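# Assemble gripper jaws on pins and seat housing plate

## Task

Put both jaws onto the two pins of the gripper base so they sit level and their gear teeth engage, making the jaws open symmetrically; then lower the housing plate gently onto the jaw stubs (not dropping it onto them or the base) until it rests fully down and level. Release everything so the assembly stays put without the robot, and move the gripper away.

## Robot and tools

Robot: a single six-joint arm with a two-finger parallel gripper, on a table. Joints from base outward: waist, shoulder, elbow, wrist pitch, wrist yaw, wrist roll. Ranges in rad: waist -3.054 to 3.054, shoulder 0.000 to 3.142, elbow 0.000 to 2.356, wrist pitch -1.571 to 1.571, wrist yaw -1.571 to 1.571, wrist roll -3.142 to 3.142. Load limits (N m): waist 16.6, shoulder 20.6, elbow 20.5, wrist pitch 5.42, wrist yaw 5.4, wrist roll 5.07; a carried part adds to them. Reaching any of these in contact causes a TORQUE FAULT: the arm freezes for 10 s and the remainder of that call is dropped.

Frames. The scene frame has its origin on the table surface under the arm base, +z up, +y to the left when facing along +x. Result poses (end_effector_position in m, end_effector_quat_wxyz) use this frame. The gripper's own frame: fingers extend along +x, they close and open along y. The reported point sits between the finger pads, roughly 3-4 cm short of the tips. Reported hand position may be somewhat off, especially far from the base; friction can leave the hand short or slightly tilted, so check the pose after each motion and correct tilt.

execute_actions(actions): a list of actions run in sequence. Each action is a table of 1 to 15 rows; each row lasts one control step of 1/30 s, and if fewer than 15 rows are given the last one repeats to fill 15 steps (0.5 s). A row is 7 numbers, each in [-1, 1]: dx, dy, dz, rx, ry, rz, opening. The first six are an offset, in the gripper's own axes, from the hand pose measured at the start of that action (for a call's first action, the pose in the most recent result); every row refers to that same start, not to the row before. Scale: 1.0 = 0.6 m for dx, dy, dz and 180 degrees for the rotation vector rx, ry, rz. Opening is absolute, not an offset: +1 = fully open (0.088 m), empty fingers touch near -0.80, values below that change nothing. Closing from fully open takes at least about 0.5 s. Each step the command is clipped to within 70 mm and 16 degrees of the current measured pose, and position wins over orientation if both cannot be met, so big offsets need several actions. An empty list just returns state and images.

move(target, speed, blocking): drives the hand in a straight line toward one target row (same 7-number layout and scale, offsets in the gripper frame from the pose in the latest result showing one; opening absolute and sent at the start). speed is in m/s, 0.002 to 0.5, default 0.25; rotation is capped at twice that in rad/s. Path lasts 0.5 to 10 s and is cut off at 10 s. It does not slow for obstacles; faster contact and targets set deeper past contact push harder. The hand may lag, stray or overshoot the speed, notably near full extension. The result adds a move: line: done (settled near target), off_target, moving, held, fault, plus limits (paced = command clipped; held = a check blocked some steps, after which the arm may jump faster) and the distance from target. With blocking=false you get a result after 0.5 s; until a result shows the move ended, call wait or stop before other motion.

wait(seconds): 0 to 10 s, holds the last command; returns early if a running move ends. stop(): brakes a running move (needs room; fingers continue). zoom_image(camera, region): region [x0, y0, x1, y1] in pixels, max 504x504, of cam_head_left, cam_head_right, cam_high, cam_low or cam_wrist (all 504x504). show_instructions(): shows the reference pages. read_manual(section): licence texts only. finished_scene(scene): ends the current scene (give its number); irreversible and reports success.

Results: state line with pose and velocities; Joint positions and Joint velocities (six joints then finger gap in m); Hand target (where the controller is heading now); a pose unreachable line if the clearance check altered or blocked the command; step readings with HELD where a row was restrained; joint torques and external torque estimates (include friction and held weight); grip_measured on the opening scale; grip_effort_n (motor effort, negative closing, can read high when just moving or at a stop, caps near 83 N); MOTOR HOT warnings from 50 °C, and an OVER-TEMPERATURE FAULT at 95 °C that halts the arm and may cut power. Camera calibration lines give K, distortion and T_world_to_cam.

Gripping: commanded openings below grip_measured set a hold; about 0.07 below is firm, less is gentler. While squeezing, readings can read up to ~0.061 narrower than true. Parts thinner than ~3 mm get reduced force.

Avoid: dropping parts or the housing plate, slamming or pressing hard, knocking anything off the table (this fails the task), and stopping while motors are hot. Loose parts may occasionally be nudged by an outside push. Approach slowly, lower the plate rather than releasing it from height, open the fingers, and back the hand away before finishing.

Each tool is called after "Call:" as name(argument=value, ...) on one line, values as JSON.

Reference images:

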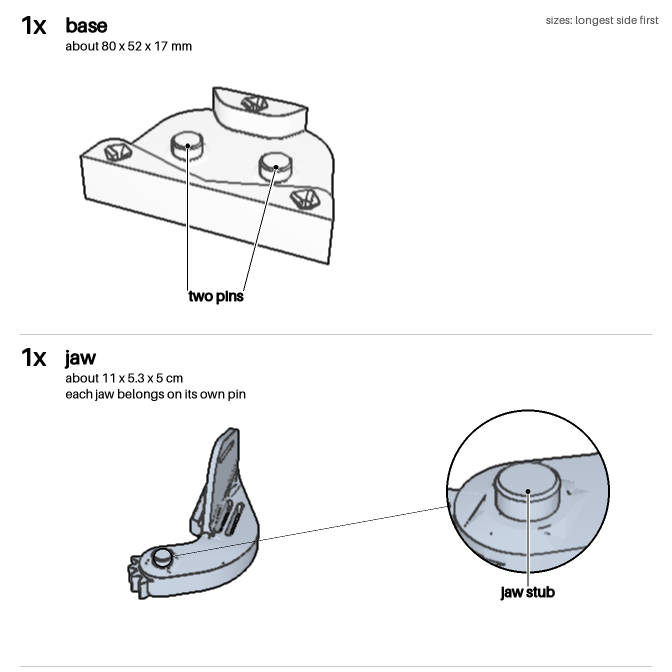

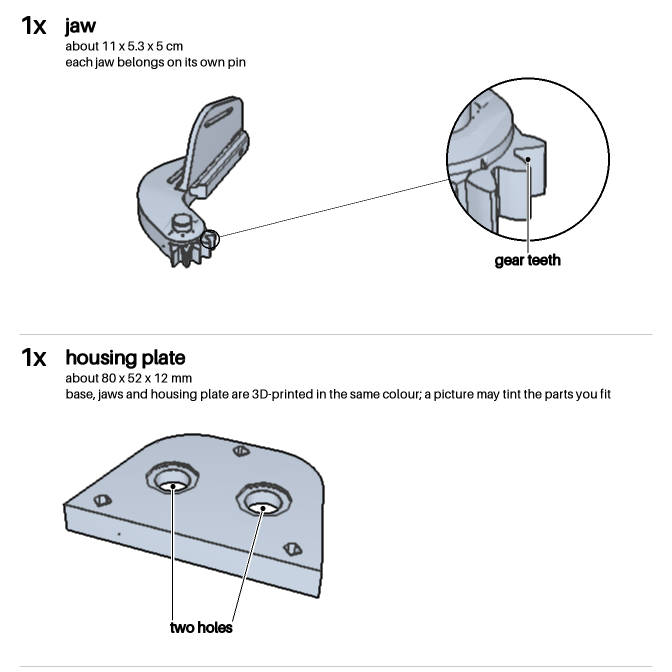

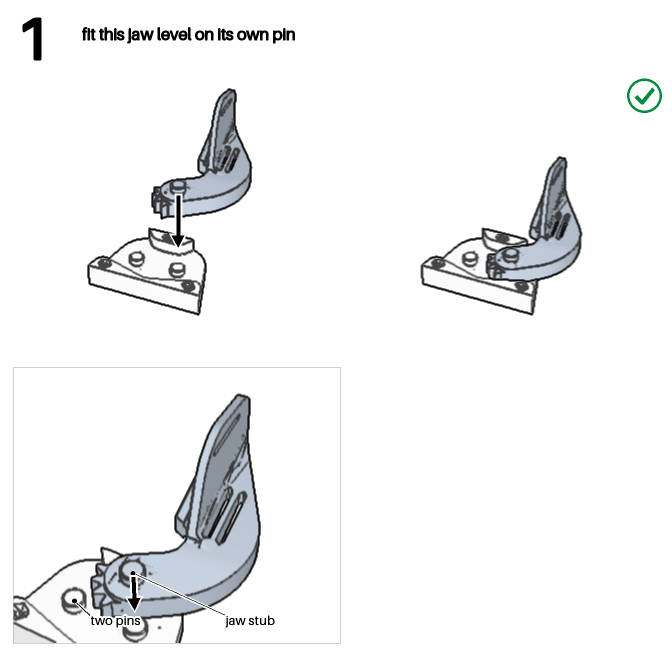

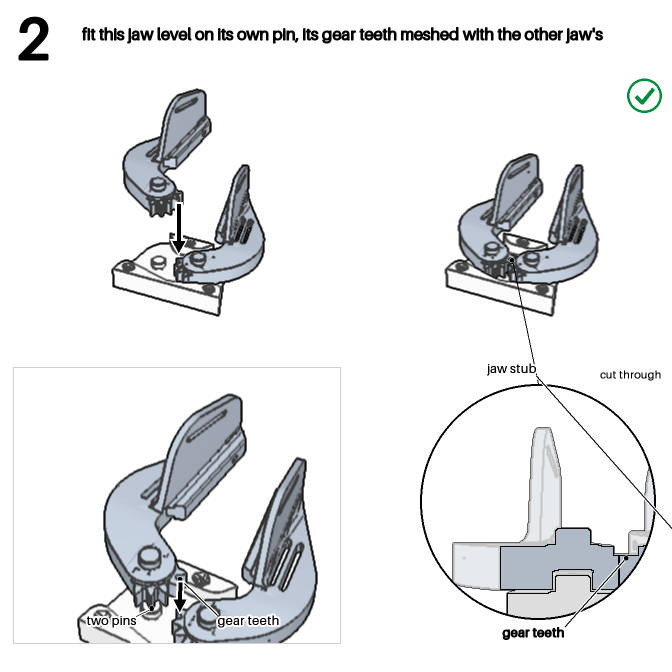

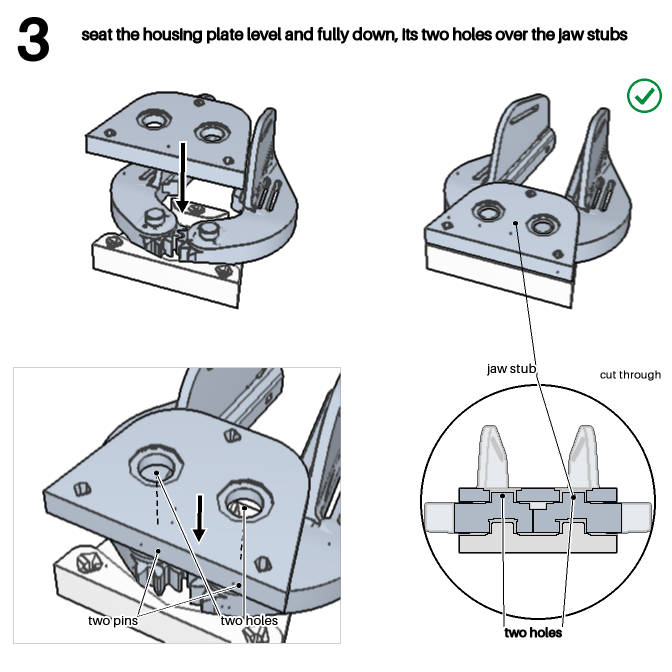

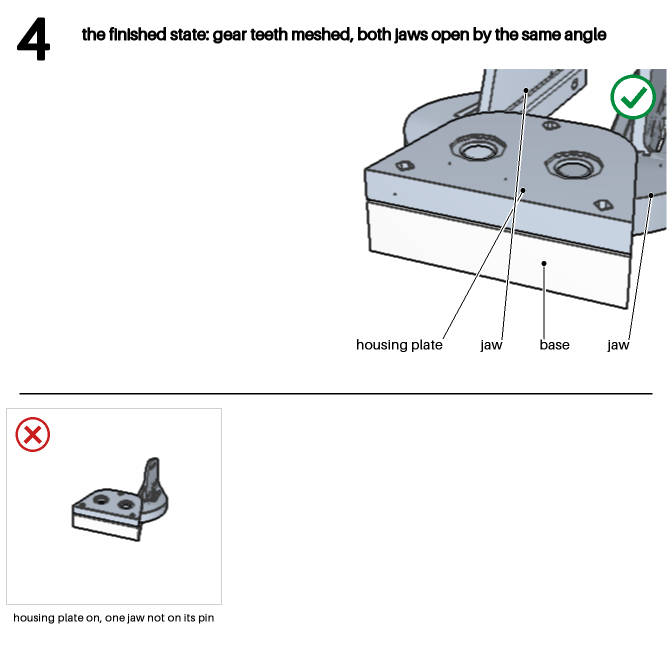

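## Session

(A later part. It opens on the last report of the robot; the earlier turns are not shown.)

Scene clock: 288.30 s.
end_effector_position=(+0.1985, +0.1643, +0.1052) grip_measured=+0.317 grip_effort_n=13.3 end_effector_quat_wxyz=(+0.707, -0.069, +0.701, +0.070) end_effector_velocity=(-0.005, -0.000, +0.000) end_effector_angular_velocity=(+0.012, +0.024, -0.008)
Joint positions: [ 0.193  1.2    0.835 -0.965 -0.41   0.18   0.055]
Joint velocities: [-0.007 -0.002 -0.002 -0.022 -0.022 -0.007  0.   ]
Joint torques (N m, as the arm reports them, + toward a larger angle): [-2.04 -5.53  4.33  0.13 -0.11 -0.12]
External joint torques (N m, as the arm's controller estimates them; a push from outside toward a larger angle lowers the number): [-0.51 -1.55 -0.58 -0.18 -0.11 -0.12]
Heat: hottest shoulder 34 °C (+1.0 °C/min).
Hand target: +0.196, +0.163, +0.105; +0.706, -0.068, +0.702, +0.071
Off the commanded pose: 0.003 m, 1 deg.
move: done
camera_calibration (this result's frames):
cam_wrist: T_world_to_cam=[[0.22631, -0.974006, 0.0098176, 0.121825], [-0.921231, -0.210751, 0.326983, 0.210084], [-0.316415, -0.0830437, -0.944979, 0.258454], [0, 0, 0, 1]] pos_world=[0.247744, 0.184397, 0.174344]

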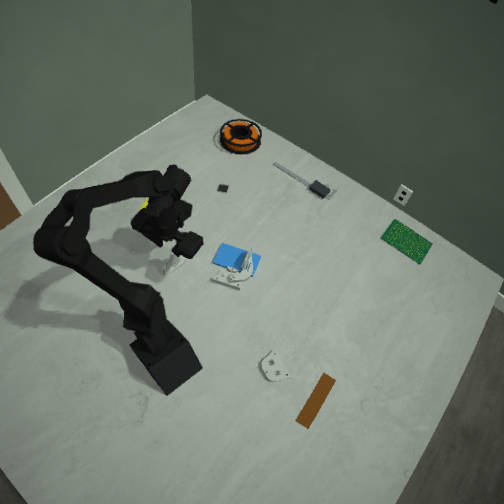

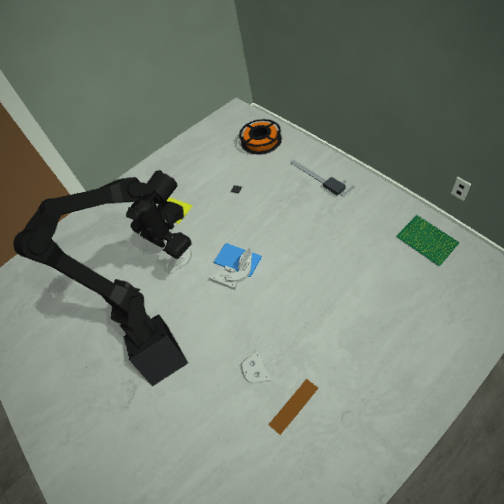

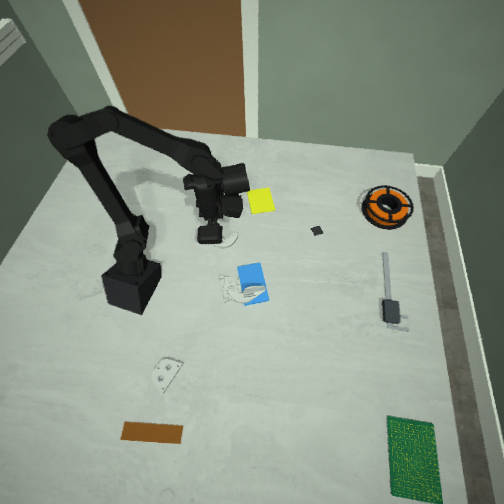

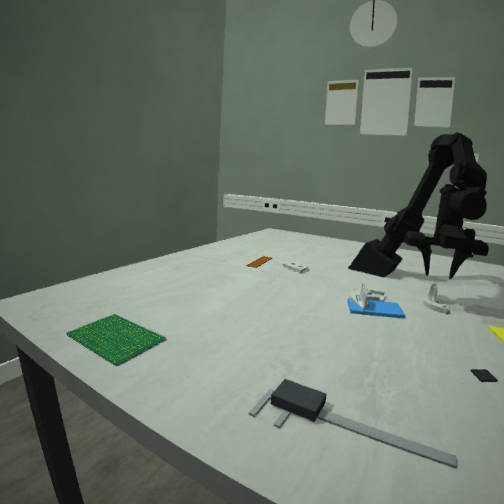

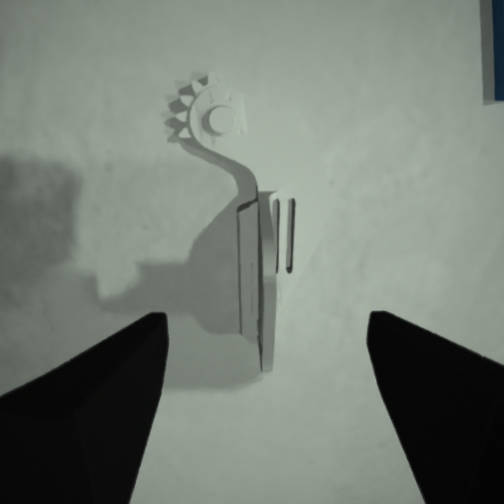

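Call:
zoom_image(camera="cam_wrist", region=[150,60,400,390])

Region (150, 60, 400, 390) of cam_wrist's 504x504 image, scaled by 1.527, with more detail than that image has; it fills the left 382 columns of this view, and the rest is white.

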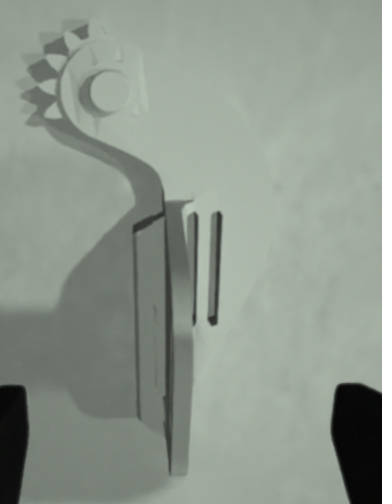

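Call:
move(target=[0.0887,-0.0045,-0.0093,0.0072,0.0073,-0.001,-0.45], speed=0.1)

Scene clock: 299.77 s.
end_effector_position=(+0.1964, +0.1630, +0.0560) grip_measured=-0.447 grip_effort_n=-16.5 end_effector_quat_wxyz=(+0.704, -0.062, +0.704, +0.066) end_effector_velocity=(-0.003, +0.002, -0.001) end_effector_angular_velocity=(+0.015, +0.021, +0.005)
Joint positions: [ 0.285  1.282  0.704 -0.722 -0.392  0.291  0.017]
Joint velocities: [ 0.002  0.007  0.002 -0.007 -0.022 -0.007 -0.   ]
Joint torques (N m, as the arm reports them, + toward a larger angle): [-1.5  -3.46  3.91  0.39  0.07  0.09]
External joint torques (N m, as the arm's controller estimates them; a push from outside toward a larger angle lowers the number): [ 0.1   0.81 -0.52  0.07  0.07  0.09]
Heat: hottest shoulder 33 °C (+1.0 °C/min).
Hand target: +0.194, +0.160, +0.052; +0.699, -0.063, +0.710, +0.060
Off the commanded pose: 0.005 m, 1 deg.
move: done
camera_calibration (this result's frames):
cam_wrist: T_world_to_cam=[[0.210415, -0.977594, 0.00596022, 0.125471], [-0.921545, -0.196309, 0.334989, 0.221273], [-0.326313, -0.0759792, -0.942203, 0.211857], [0, 0, 0, 1]] pos_world=[0.246644, 0.182195, 0.12474]

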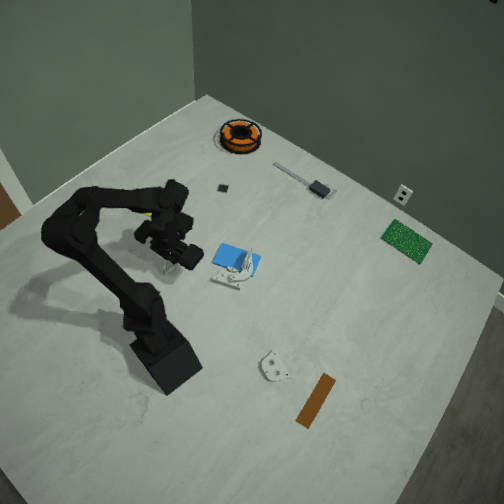

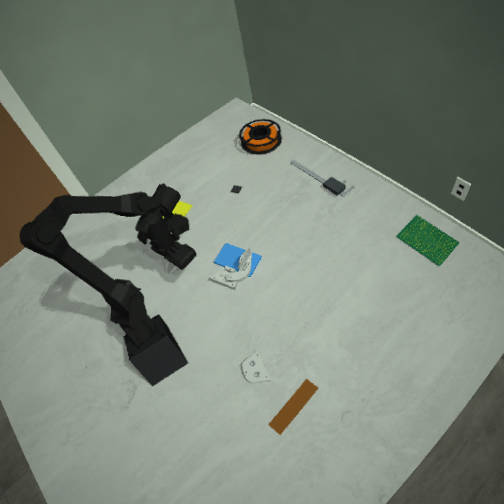

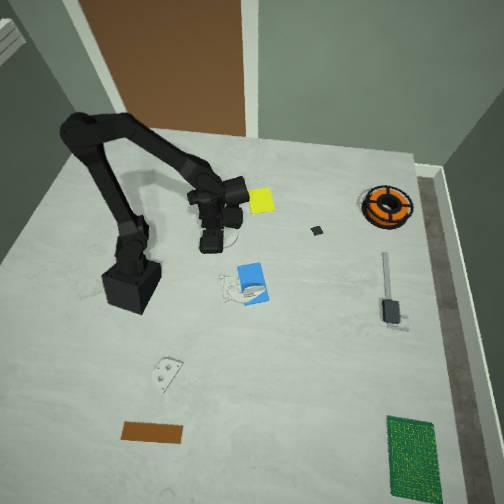

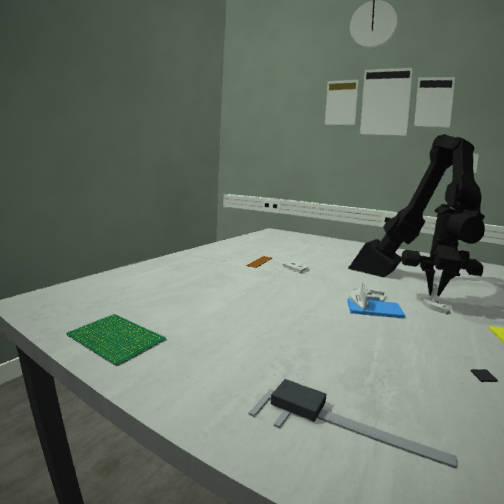

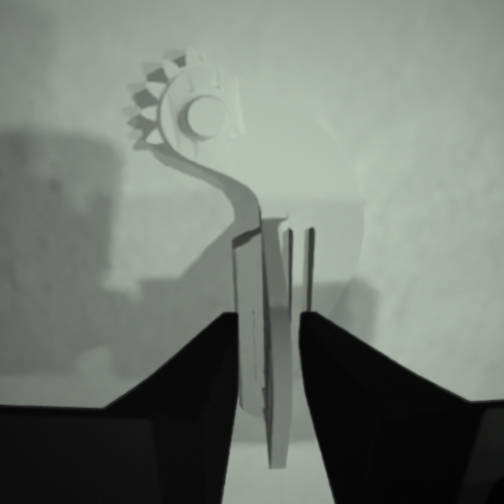

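Call:
execute_actions(actions=[[[0,0,0,0,0,0,-0.49],[0,0,0,0,0,0,-0.53],[0,0,0,0,0,0,-0.56],[0,0,0,0,0,0,-0.59],[0,0,0,0,0,0,-0.62],[0,0,0,0,0,0,-0.64],[0,0,0,0,0,0,-0.66],[0,0,0,0,0,0,-0.68],[0,0,0,0,0,0,-0.70],[0,0,0,0,0,0,-0.72],[0,0,0,0,0,0,-0.74],[0,0,0,0,0,0,-0.76],[0,0,0,0,0,0,-0.78],[0,0,0,0,0,0,-0.80],[0,0,0,0,0,0,-0.82]]])

Scene clock: 302.60 s.
end_effector_position=(+0.1964, +0.1631, +0.0559) grip_measured=-0.743 grip_effort_n=-83.5 end_effector_quat_wxyz=(+0.704, -0.062, +0.705, +0.066) end_effector_velocity=(-0.001, +0.002, +0.000) end_effector_angular_velocity=(+0.023, +0.003, +0.023)
Joint positions: [ 0.285  1.282  0.704 -0.722 -0.392  0.291  0.003]
Joint velocities: [-0.002 -0.007 -0.007  0.007 -0.022 -0.022 -0.   ]
Joint torques (N m, as the arm reports them, + toward a larger angle): [-1.81 -4.82  4.85  0.24  0.   -0.03]
External joint torques (N m, as the arm's controller estimates them; a push from outside toward a larger angle lowers the number): [-0.2  -0.5   0.41 -0.08  0.   -0.03]
Heat: hottest shoulder 32 °C (+0.0 °C/min).
Hand target: +0.196, +0.163, +0.056; +0.704, -0.062, +0.705, +0.066
Off the commanded pose: 0.000 m, 0 deg.
Step readings (end_effector_position):
0: (+0.1966, +0.1632, +0.0559)
1: (+0.1966, +0.1632, +0.0559)
2: (+0.1966, +0.1632, +0.0559)
4: (+0.1966, +0.1632, +0.0559)
8: (+0.1966, +0.1632, +0.0559)
15: end_effector_position above
camera_calibration (this result's frames):
cam_wrist: T_world_to_cam=[[0.210376, -0.977603, 0.00589779, 0.125546], [-0.921496, -0.19628, 0.335141, 0.221292], [-0.326478, -0.0759405, -0.942149, 0.211789], [0, 0, 0, 1]] pos_world=[0.246652, 0.182253, 0.124632]

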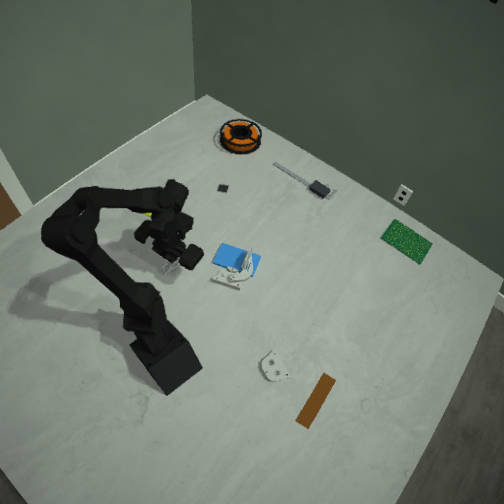

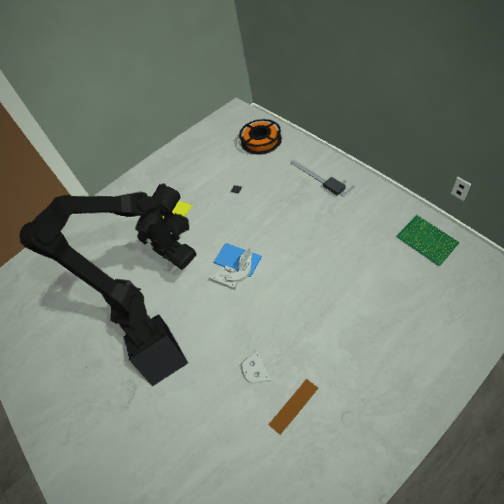

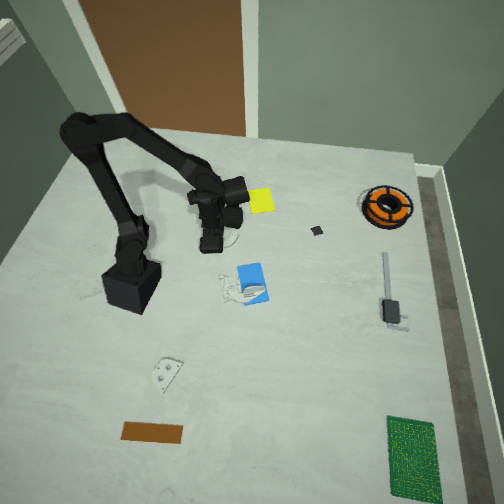

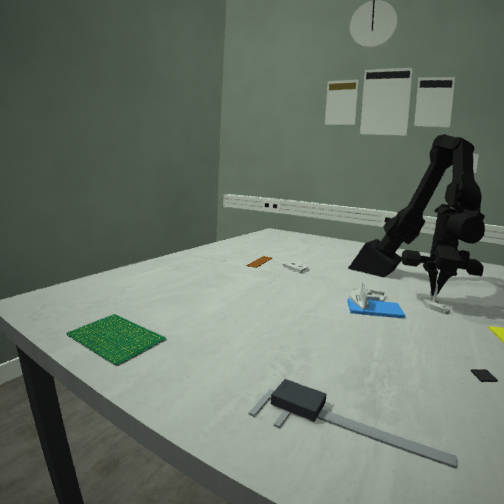

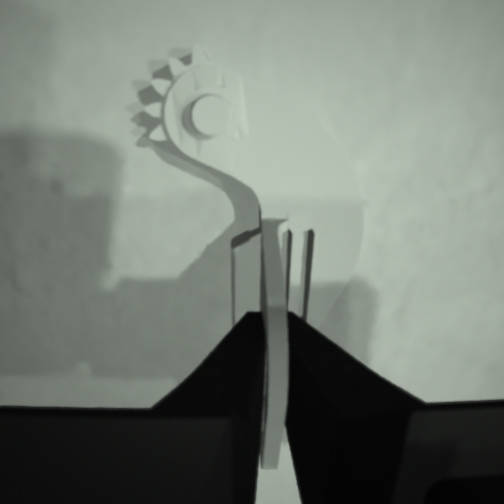

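Call:
execute_actions(actions=[[[-0.005,0.002,0.004,-0.002,-0.004,0.001,-0.82],[-0.008,0.003,0.005,-0.002,-0.005,0.001,-0.82],[-0.011,0.003,0.005,-0.002,-0.005,0.001,-0.82],[-0.015,0.003,0.005,-0.002,-0.005,0.001,-0.82],[-0.020,0.003,0.005,0.0,-0.005,0.001,-0.82],[-0.026,0.003,0.006,0.006,-0.005,0.001,-0.82],[-0.032,0.003,0.007,0.015,-0.005,0.001,-0.82],[-0.038,0.002,0.009,0.027,-0.005,0.001,-0.82],[-0.044,0.001,0.011,0.042,-0.005,0.001,-0.82],[-0.050,0.0,0.013,0.058,-0.005,0.001,-0.82],[-0.056,-0.002,0.016,0.075,-0.005,0.001,-0.82],[-0.061,-0.004,0.019,0.092,-0.005,0.001,-0.82],[-0.066,-0.006,0.022,0.109,-0.005,0.001,-0.82],[-0.070,-0.008,0.025,0.126,-0.005,0.001,-0.82],[-0.073,-0.010,0.028,0.143,-0.005,0.001,-0.82]],[[-0.008,0.002,0.008,0.03,0,0,-0.82],[-0.009,0.002,0.012,0.05,0,0,-0.82],[-0.010,0.002,0.016,0.07,0,0,-0.82],[-0.011,0.001,0.020,0.09,0,0,-0.82],[-0.012,0.0,0.024,0.11,0,0,-0.82],[-0.012,-0.002,0.028,0.13,0,0,-0.82],[-0.012,-0.004,0.032,0.15,0,0,-0.82],[-0.012,-0.006,0.036,0.17,0,0,-0.82],[-0.012,-0.008,0.040,0.19,0,0,-0.82],[-0.012,-0.010,0.044,0.21,0,0,-0.82],[-0.012,-0.012,0.048,0.23,0,0,-0.82],[-0.012,-0.014,0.052,0.25,0,0,-0.82],[-0.012,-0.016,0.056,0.27,0,0,-0.82],[-0.012,-0.018,0.060,0.29,0,0,-0.82],[-0.012,-0.020,0.064,0.31,0,0,-0.82]],[[0,0.004,0.008,0.04,0,0,-0.82],[0,0.006,0.012,0.06,0,0,-0.82],[0,0.008,0.016,0.08,0,0,-0.82],[0,0.010,0.020,0.10,0,0,-0.82],[0,0.012,0.024,0.12,0,0,-0.82],[0,0.014,0.028,0.14,0,0,-0.82],[0,0.016,0.032,0.16,0,0,-0.82],[0,0.018,0.036,0.18,0,0,-0.82],[0,0.020,0.040,0.20,0,0,-0.82],[0,0.022,0.044,0.22,0,0,-0.82],[0,0.024,0.048,0.24,0,0,-0.82],[0,0.026,0.052,0.255,0,0,-0.82],[0,0.028,0.055,0.27,0,0,-0.82],[0,0.029,0.057,0.28,0,0,-0.82],[0,0.030,0.058,0.285,0,0,-0.82]]])

Scene clock: 313.97 s.
end_effector_position=(+0.2629, +0.1299, +0.0958) grip_measured=-0.743 grip_effort_n=-83.5 end_effector_quat_wxyz=(+0.459, +0.539, +0.465, -0.532) end_effector_velocity=(+0.050, -0.020, +0.001) end_effector_angular_velocity=(-0.004, +0.008, -1.140)
Joint positions: [-0.004  1.48   0.972 -0.915 -0.46   1.88   0.003]
Joint velocities: [-0.1    0.193  0.159 -0.007 -0.007  1.033 -0.   ]
Joint torques (N m, as the arm reports them, + toward a larger angle): [-2.8  -4.51  6.2   0.08 -0.05  0.09]
External joint torques (N m, as the arm's controller estimates them; a push from outside toward a larger angle lowers the number): [-0.57  0.7   1.55 -0.12 -0.09  0.08]
External joint torques at the end of the 1st action: [-0.54 -0.45  1.71 -0.17 -0.11  0.09]
External joint torques at the end of the 2nd action: [-0.61  0.7   1.51 -0.19 -0.12  0.09]
Heat: hottest shoulder 32 °C (+0.0 °C/min).
Hand target: +0.269, +0.129, +0.096; +0.431, +0.562, +0.438, -0.554
Off the commanded pose: 0.007 m, 6 deg.
Step readings (end_effector_position; steps 1 to 15: 1st action; 16 to 30: 2nd action; 31 to 45: 3rd action):
0: (+0.1964, +0.1631, +0.0559)
1: (+0.1965, +0.1630, +0.0559)
2: (+0.1966, +0.1632, +0.0562)
4: (+0.1958, +0.1628, +0.0569)
8: (+0.1951, +0.1616, +0.0644)
15: (+0.2067, +0.1603, +0.0892)
16: (+0.2086, +0.1597, +0.0918)
17: (+0.2104, +0.1600, +0.0934)
19: (+0.2123, +0.1604, +0.0948)
23: (+0.2194, +0.1565, +0.0954)
30: (+0.2345, +0.1461, +0.0960)
31: (+0.2363, +0.1447, +0.0961)
32: (+0.2370, +0.1436, +0.0959)
34: (+0.2386, +0.1423, +0.0955)
38: (+0.2469, +0.1378, +0.0955)
45: end_effector_position above
camera_calibration (this result's frames):
cam_wrist: T_world_to_cam=[[-0.993304, 0.115025, 0.010759, 0.252951], [0.111568, 0.930924, 0.347755, -0.156604], [0.0299845, 0.346627, -0.937524, 0.119463], [0, 0, 0, 1]] pos_world=[0.265147, 0.0752821, 0.163738]

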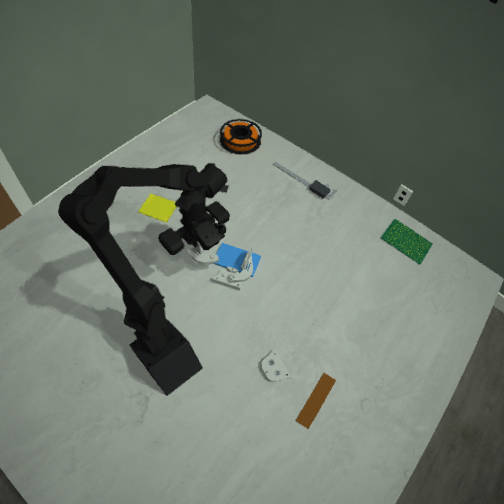

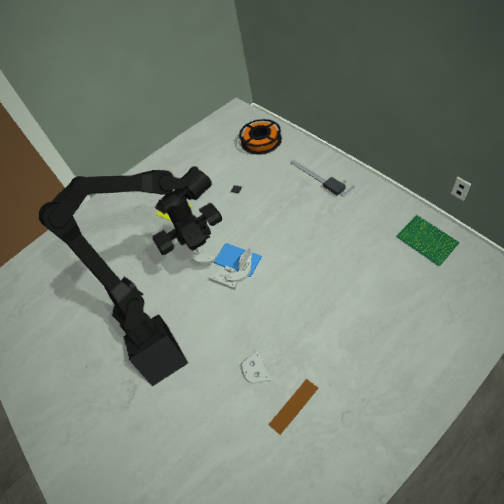

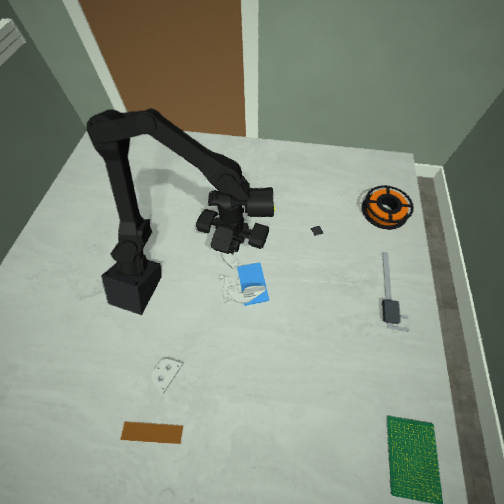

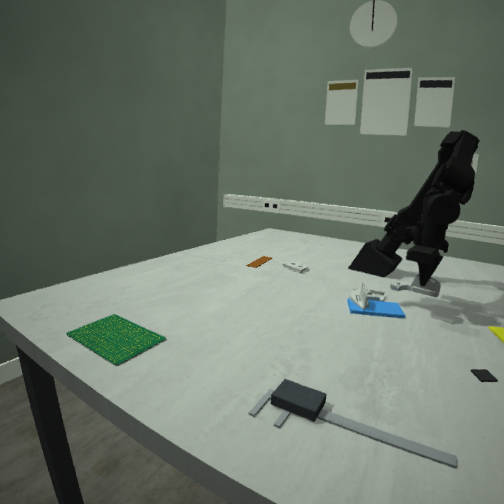

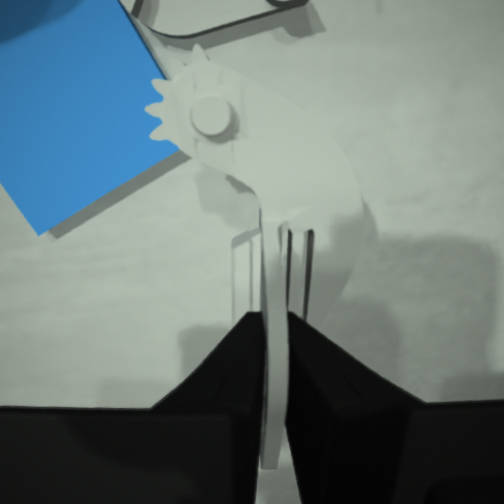

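Call:
move(target=[0.004,0.1046,0.1027,0.3378,-0.0038,0.0022,-0.82], speed=0.5)

Scene clock: 319.17 s.
end_effector_position=(+0.3131, +0.0611, +0.0931) grip_measured=-0.743 grip_effort_n=-83.5 end_effector_quat_wxyz=(+0.131, +0.696, +0.130, -0.694) end_effector_velocity=(-0.002, +0.000, -0.001) end_effector_angular_velocity=(+0.008, +0.009, -0.015)
Joint positions: [-0.225  1.733  1.118 -0.92  -0.466  2.687  0.003]
Joint velocities: [-0.002  0.002 -0.002 -0.007 -0.007  0.007 -0.   ]
Joint torques (N m, as the arm reports them, + toward a larger angle): [-3.96 -5.05  6.15  0.   -0.02  0.09]
External joint torques (N m, as the arm's controller estimates them; a push from outside toward a larger angle lowers the number): [-0.74  0.77  1.64 -0.18 -0.06  0.09]
Heat: hottest shoulder 32 °C (+0.0 °C/min).
Hand target: +0.316, +0.060, +0.093; +0.127, +0.696, +0.128, -0.695
Off the commanded pose: 0.003 m, 0 deg.
move: done
camera_calibration (this result's frames):
cam_wrist: T_world_to_cam=[[-0.391803, 0.919992, 0.0102966, 0.0732907], [0.867831, 0.365826, 0.336215, -0.298346], [0.305548, 0.140666, -0.941729, 0.0659871], [0, 0, 0, 1]] pos_world=[0.267467, 0.0324337, 0.161696]

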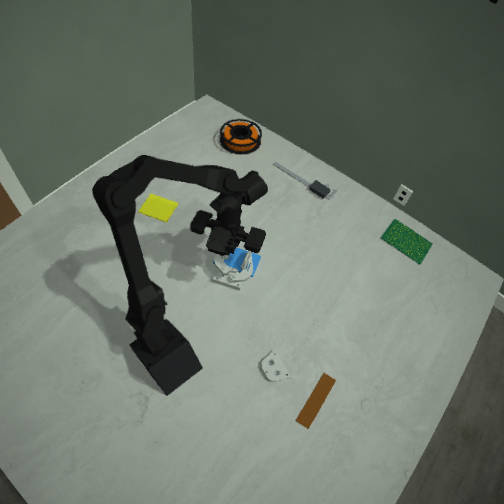

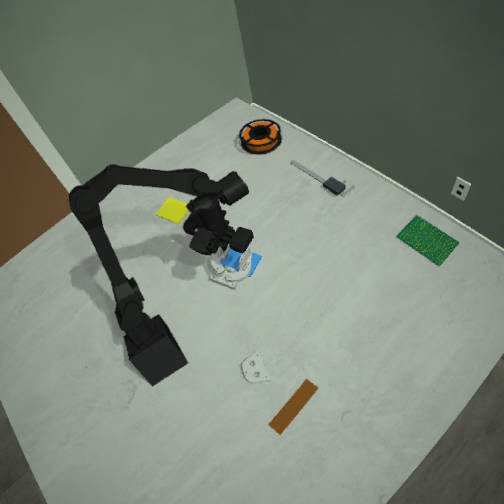

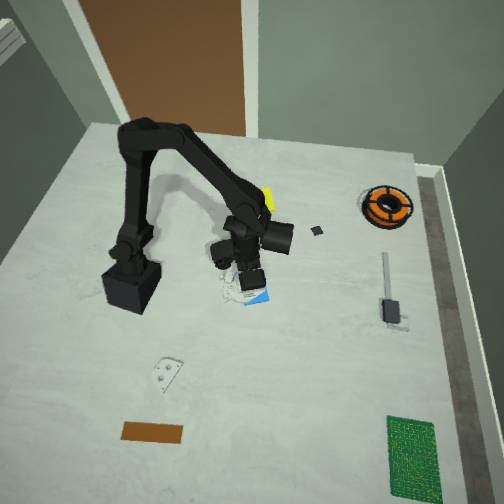

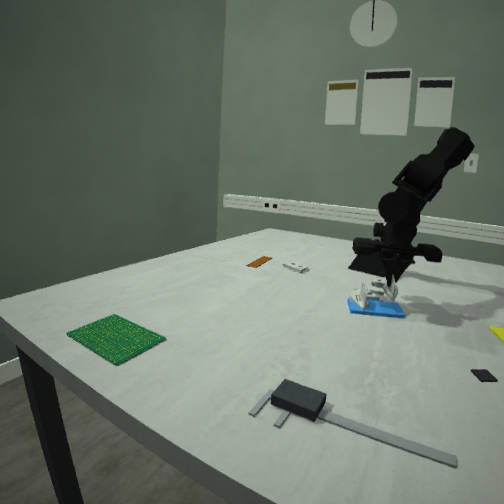

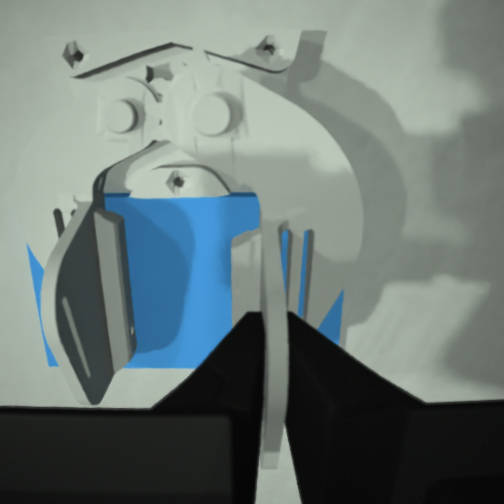

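Call:
zoom_image(camera="cam_wrist", region=[50,20,300,220])

Region (50, 20, 300, 220) of cam_wrist's 504x504 image, scaled by 2.016, with more detail than that image has; it fills the top 403 rows of this view, and the rest is white.

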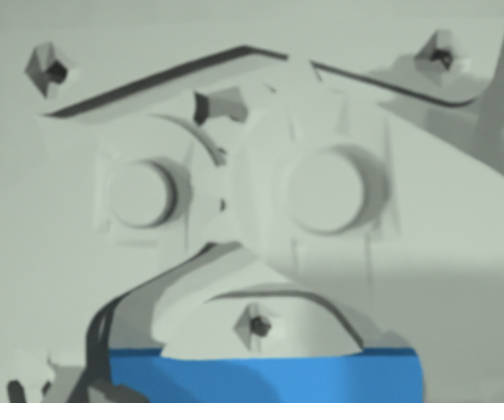

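Call:
execute_actions(actions=[[[0.006,0.0,0.004,0.002,-0.003,-0.002,-0.82],[0.0098,0.0002,0.0056,0.003,-0.0046,-0.003,-0.82],[0.0112,0.0002,0.0056,0.003,-0.0046,-0.003,-0.82],[0.013,0.0002,0.0056,0.003,-0.0046,-0.003,-0.82],[0.015,0.0002,0.0056,0.003,-0.0046,-0.003,-0.82],[0.0172,0.0002,0.0056,0.003,-0.0046,-0.003,-0.82],[0.0194,0.0002,0.0056,0.003,-0.0046,-0.003,-0.82],[0.0216,0.0002,0.0056,0.003,-0.0046,-0.003,-0.82],[0.0238,0.0002,0.0056,0.003,-0.0046,-0.003,-0.82],[0.0258,0.0002,0.0056,0.003,-0.0046,-0.003,-0.82],[0.0275,0.0002,0.0056,0.003,-0.0046,-0.003,-0.82],[0.0288,0.0002,0.0056,0.003,-0.0046,-0.003,-0.82],[0.0296,0.0002,0.0056,0.003,-0.0046,-0.003,-0.82],[0.030,0.0002,0.0056,0.003,-0.0046,-0.003,-0.82],[0.030,0.0002,0.0056,0.003,-0.0046,-0.003,-0.82]]])

Call:
execute_actions(actions=[])

Scene clock: 332.37 s.
end_effector_position=(+0.3127, +0.0609, +0.0808) grip_measured=-0.743 grip_effort_n=-83.5 end_effector_quat_wxyz=(+0.130, +0.695, +0.131, -0.695) end_effector_velocity=(+0.001, +0.001, -0.015) end_effector_angular_velocity=(+0.008, -0.002, +0.003)
Joint positions: [-0.207  1.749  1.09  -0.869 -0.466  2.706  0.003]
Joint velocities: [ 0.022  0.022 -0.032  0.066 -0.007  0.022 -0.   ]
Joint torques (N m, as the arm reports them, + toward a larger angle): [-3.49 -5.28  4.11  0.28 -0.03  0.09]
External joint torques (N m, as the arm's controller estimates them; a push from outside toward a larger angle lowers the number): [-0.17  0.84 -0.53  0.06 -0.07  0.08]
Heat: hottest shoulder 31 °C (-2.0 °C/min).
Hand target: +0.310, +0.060, +0.075; +0.125, +0.690, +0.130, -0.701
Off the commanded pose: 0.006 m, 1 deg.
Step readings (end_effector_position):
0: (+0.3132, +0.0611, +0.0932)
1: (+0.3132, +0.0611, +0.0932)
2: (+0.3132, +0.0611, +0.0932)
4: (+0.3135, +0.0610, +0.0927)
8: (+0.3136, +0.0609, +0.0890)
15: end_effector_position above
camera_calibration (this result's frames):
cam_wrist: T_world_to_cam=[[-0.391676, 0.920027, 0.0118704, 0.0732326], [0.868555, 0.365444, 0.334758, -0.293898], [0.303648, 0.141427, -0.942229, 0.0551491], [0, 0, 0, 1]] pos_world=[0.267204, 0.0322276, 0.149478]

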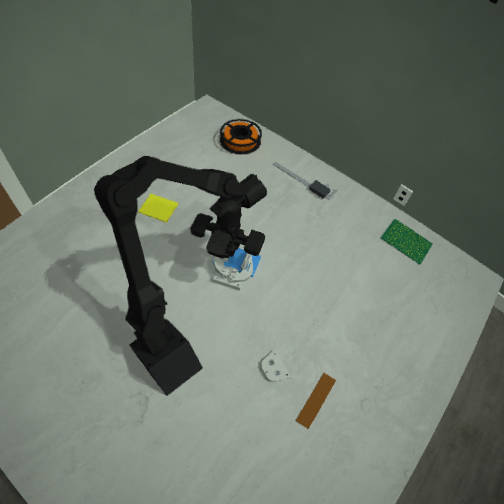

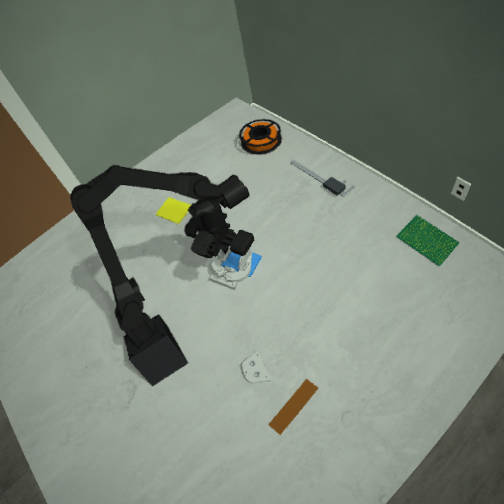

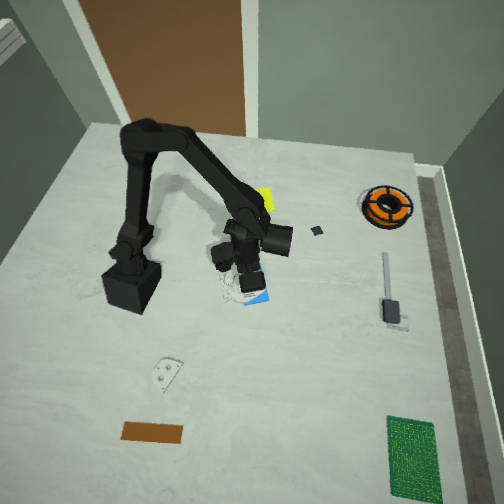

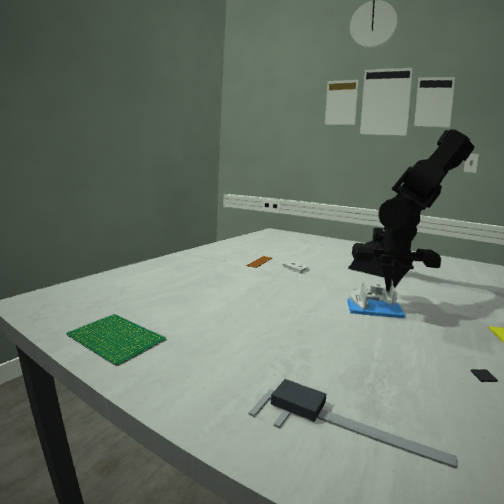

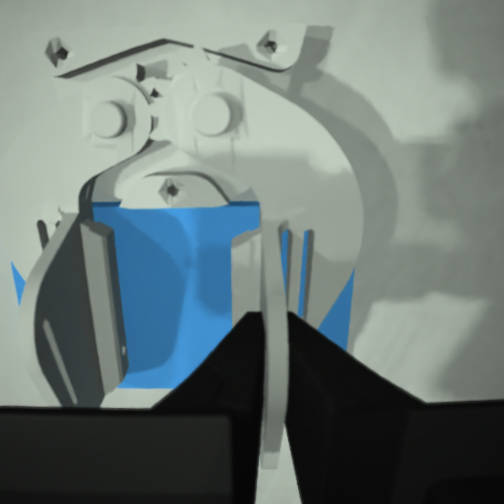

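Scene clock: 332.37 s.
end_effector_position=(+0.3127, +0.0609, +0.0808) grip_measured=-0.743 grip_effort_n=-83.5 end_effector_quat_wxyz=(+0.130, +0.695, +0.131, -0.695) end_effector_velocity=(+0.001, +0.001, -0.015) end_effector_angular_velocity=(+0.008, -0.002, +0.003)
Joint positions: [-0.207  1.749  1.09  -0.869 -0.466  2.706  0.003]
Joint velocities: [ 0.022  0.022 -0.032  0.066 -0.007  0.022 -0.   ]
Joint torques (N m, as the arm reports them, + toward a larger angle): [-3.49 -5.28  4.11  0.28 -0.03  0.09]
External joint torques (N m, as the arm's controller estimates them; a push from outside toward a larger angle lowers the number): [-0.17  0.84 -0.53  0.06 -0.07  0.08]
Heat: hottest shoulder 31 °C (-2.0 °C/min).
Hand target: +0.310, +0.060, +0.075; +0.125, +0.690, +0.130, -0.701
Off the commanded pose: 0.006 m, 1 deg.
camera_calibration (this result's frames):
cam_wrist: T_world_to_cam=[[-0.391676, 0.920027, 0.0118704, 0.0732326], [0.868555, 0.365444, 0.334758, -0.293898], [0.303648, 0.141427, -0.942229, 0.0551491], [0, 0, 0, 1]] pos_world=[0.267204, 0.0322276, 0.149478]

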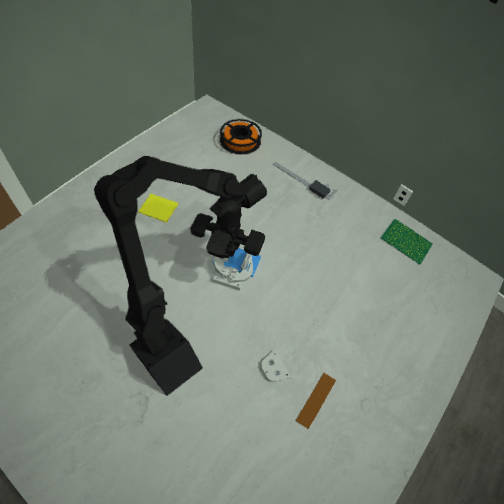

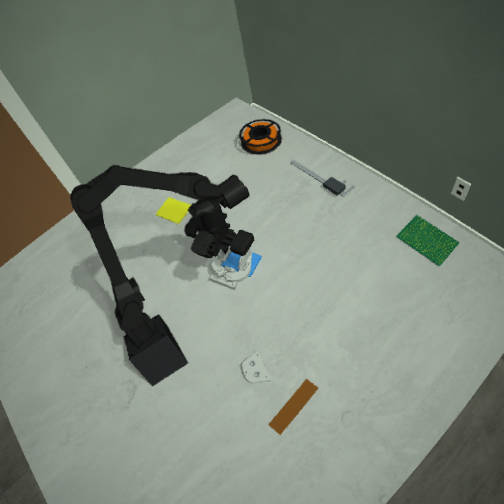

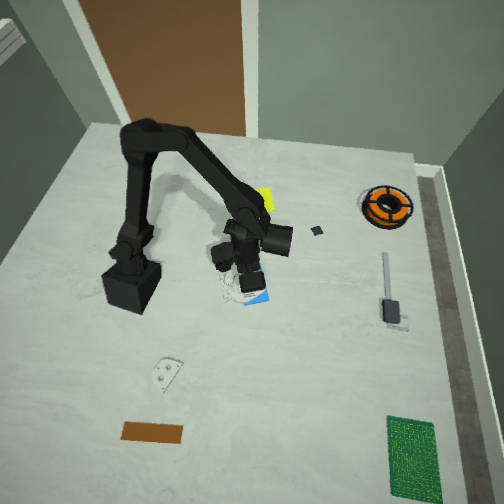

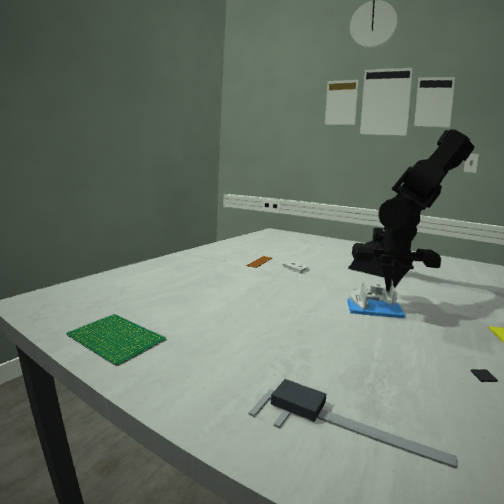

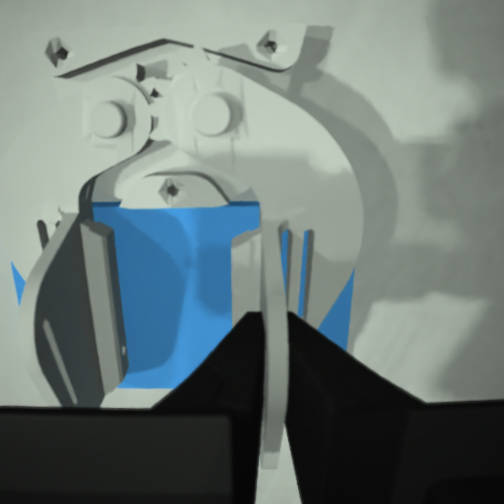

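Call:
execute_actions(actions=[])

Call:
zoom_image(camera="cam_wrist", region=[40,20,290,220])

Call:
zoom_image(camera="cam_wrist", region=[100,40,220,160])

Scene clock: 334.73 s.
end_effector_position=(+0.3132, +0.0609, +0.0801) grip_measured=-0.743 grip_effort_n=-83.5 end_effector_quat_wxyz=(+0.131, +0.696, +0.131, -0.694) end_effector_velocity=(-0.002, +0.004, -0.001) end_effector_angular_velocity=(+0.023, +0.011, +0.004)
Joint positions: [-0.206  1.75   1.088 -0.864 -0.466  2.708  0.003]
Joint velocities: [ 0.002  0.002 -0.002 -0.007 -0.022 -0.007 -0.   ]
Joint torques (N m, as the arm reports them, + toward a larger angle): [-3.43 -5.18  4.02  0.27 -0.04  0.09]
External joint torques (N m, as the arm's controller estimates them; a push from outside toward a larger angle lowers the number): [-0.25  0.74 -0.43  0.08 -0.06  0.08]
Heat: hottest shoulder 31 °C (-2.0 °C/min).
Hand target: +0.310, +0.060, +0.075; +0.125, +0.691, +0.130, -0.700
Off the commanded pose: 0.006 m, 1 deg.
camera_calibration (this result's frames):
cam_wrist: T_world_to_cam=[[-0.392147, 0.919838, 0.0109214, 0.0736338], [0.867636, 0.365895, 0.336644, -0.293999], [0.305662, 0.14149, -0.941568, 0.0536937], [0, 0, 0, 1]] pos_world=[0.267547, 0.0322443, 0.148725]

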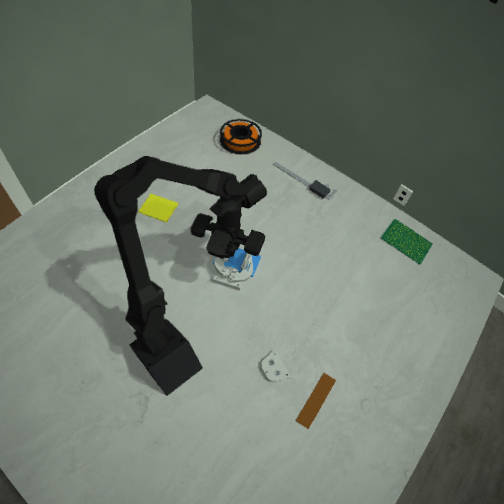

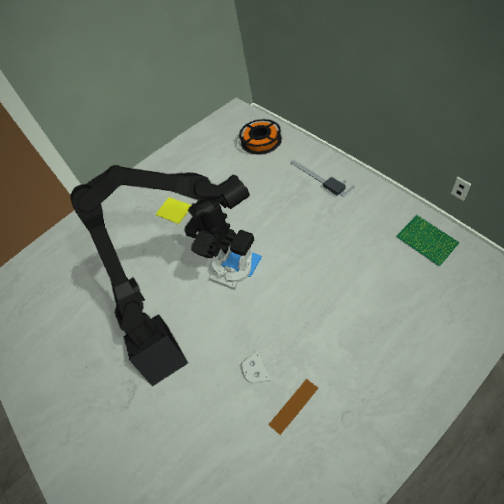

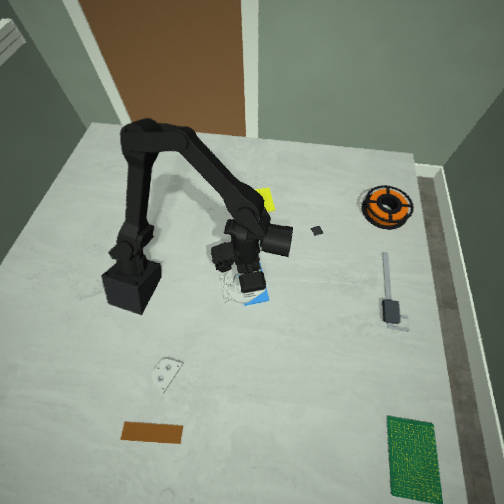

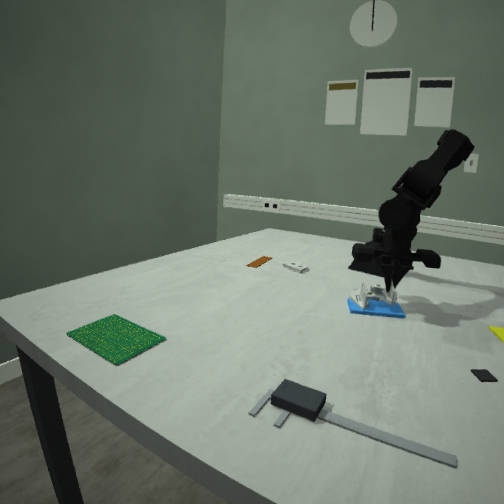

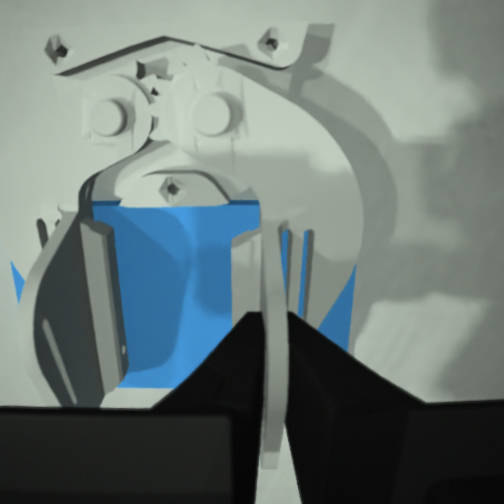

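Region (40, 20, 290, 220) of cam_wrist's 504x504 image, scaled by 2.016, with more detail than that image has; it fills the top 403 rows of this view, and the rest is white.

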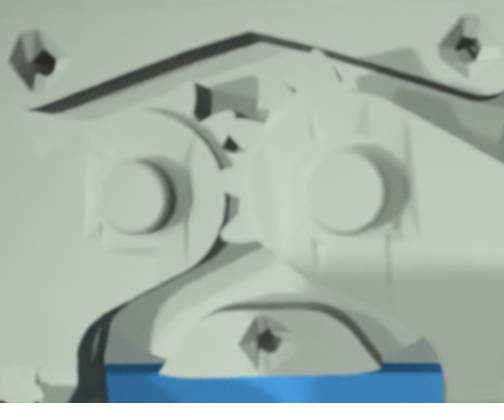

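Region (100, 40, 220, 160) of cam_wrist's 504x504 image, scaled by 4.200, with more detail than that image has.

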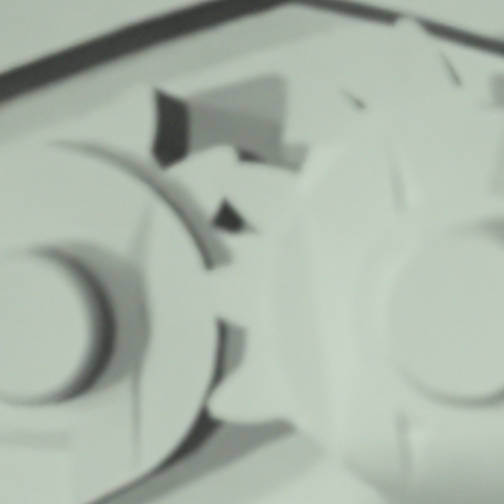

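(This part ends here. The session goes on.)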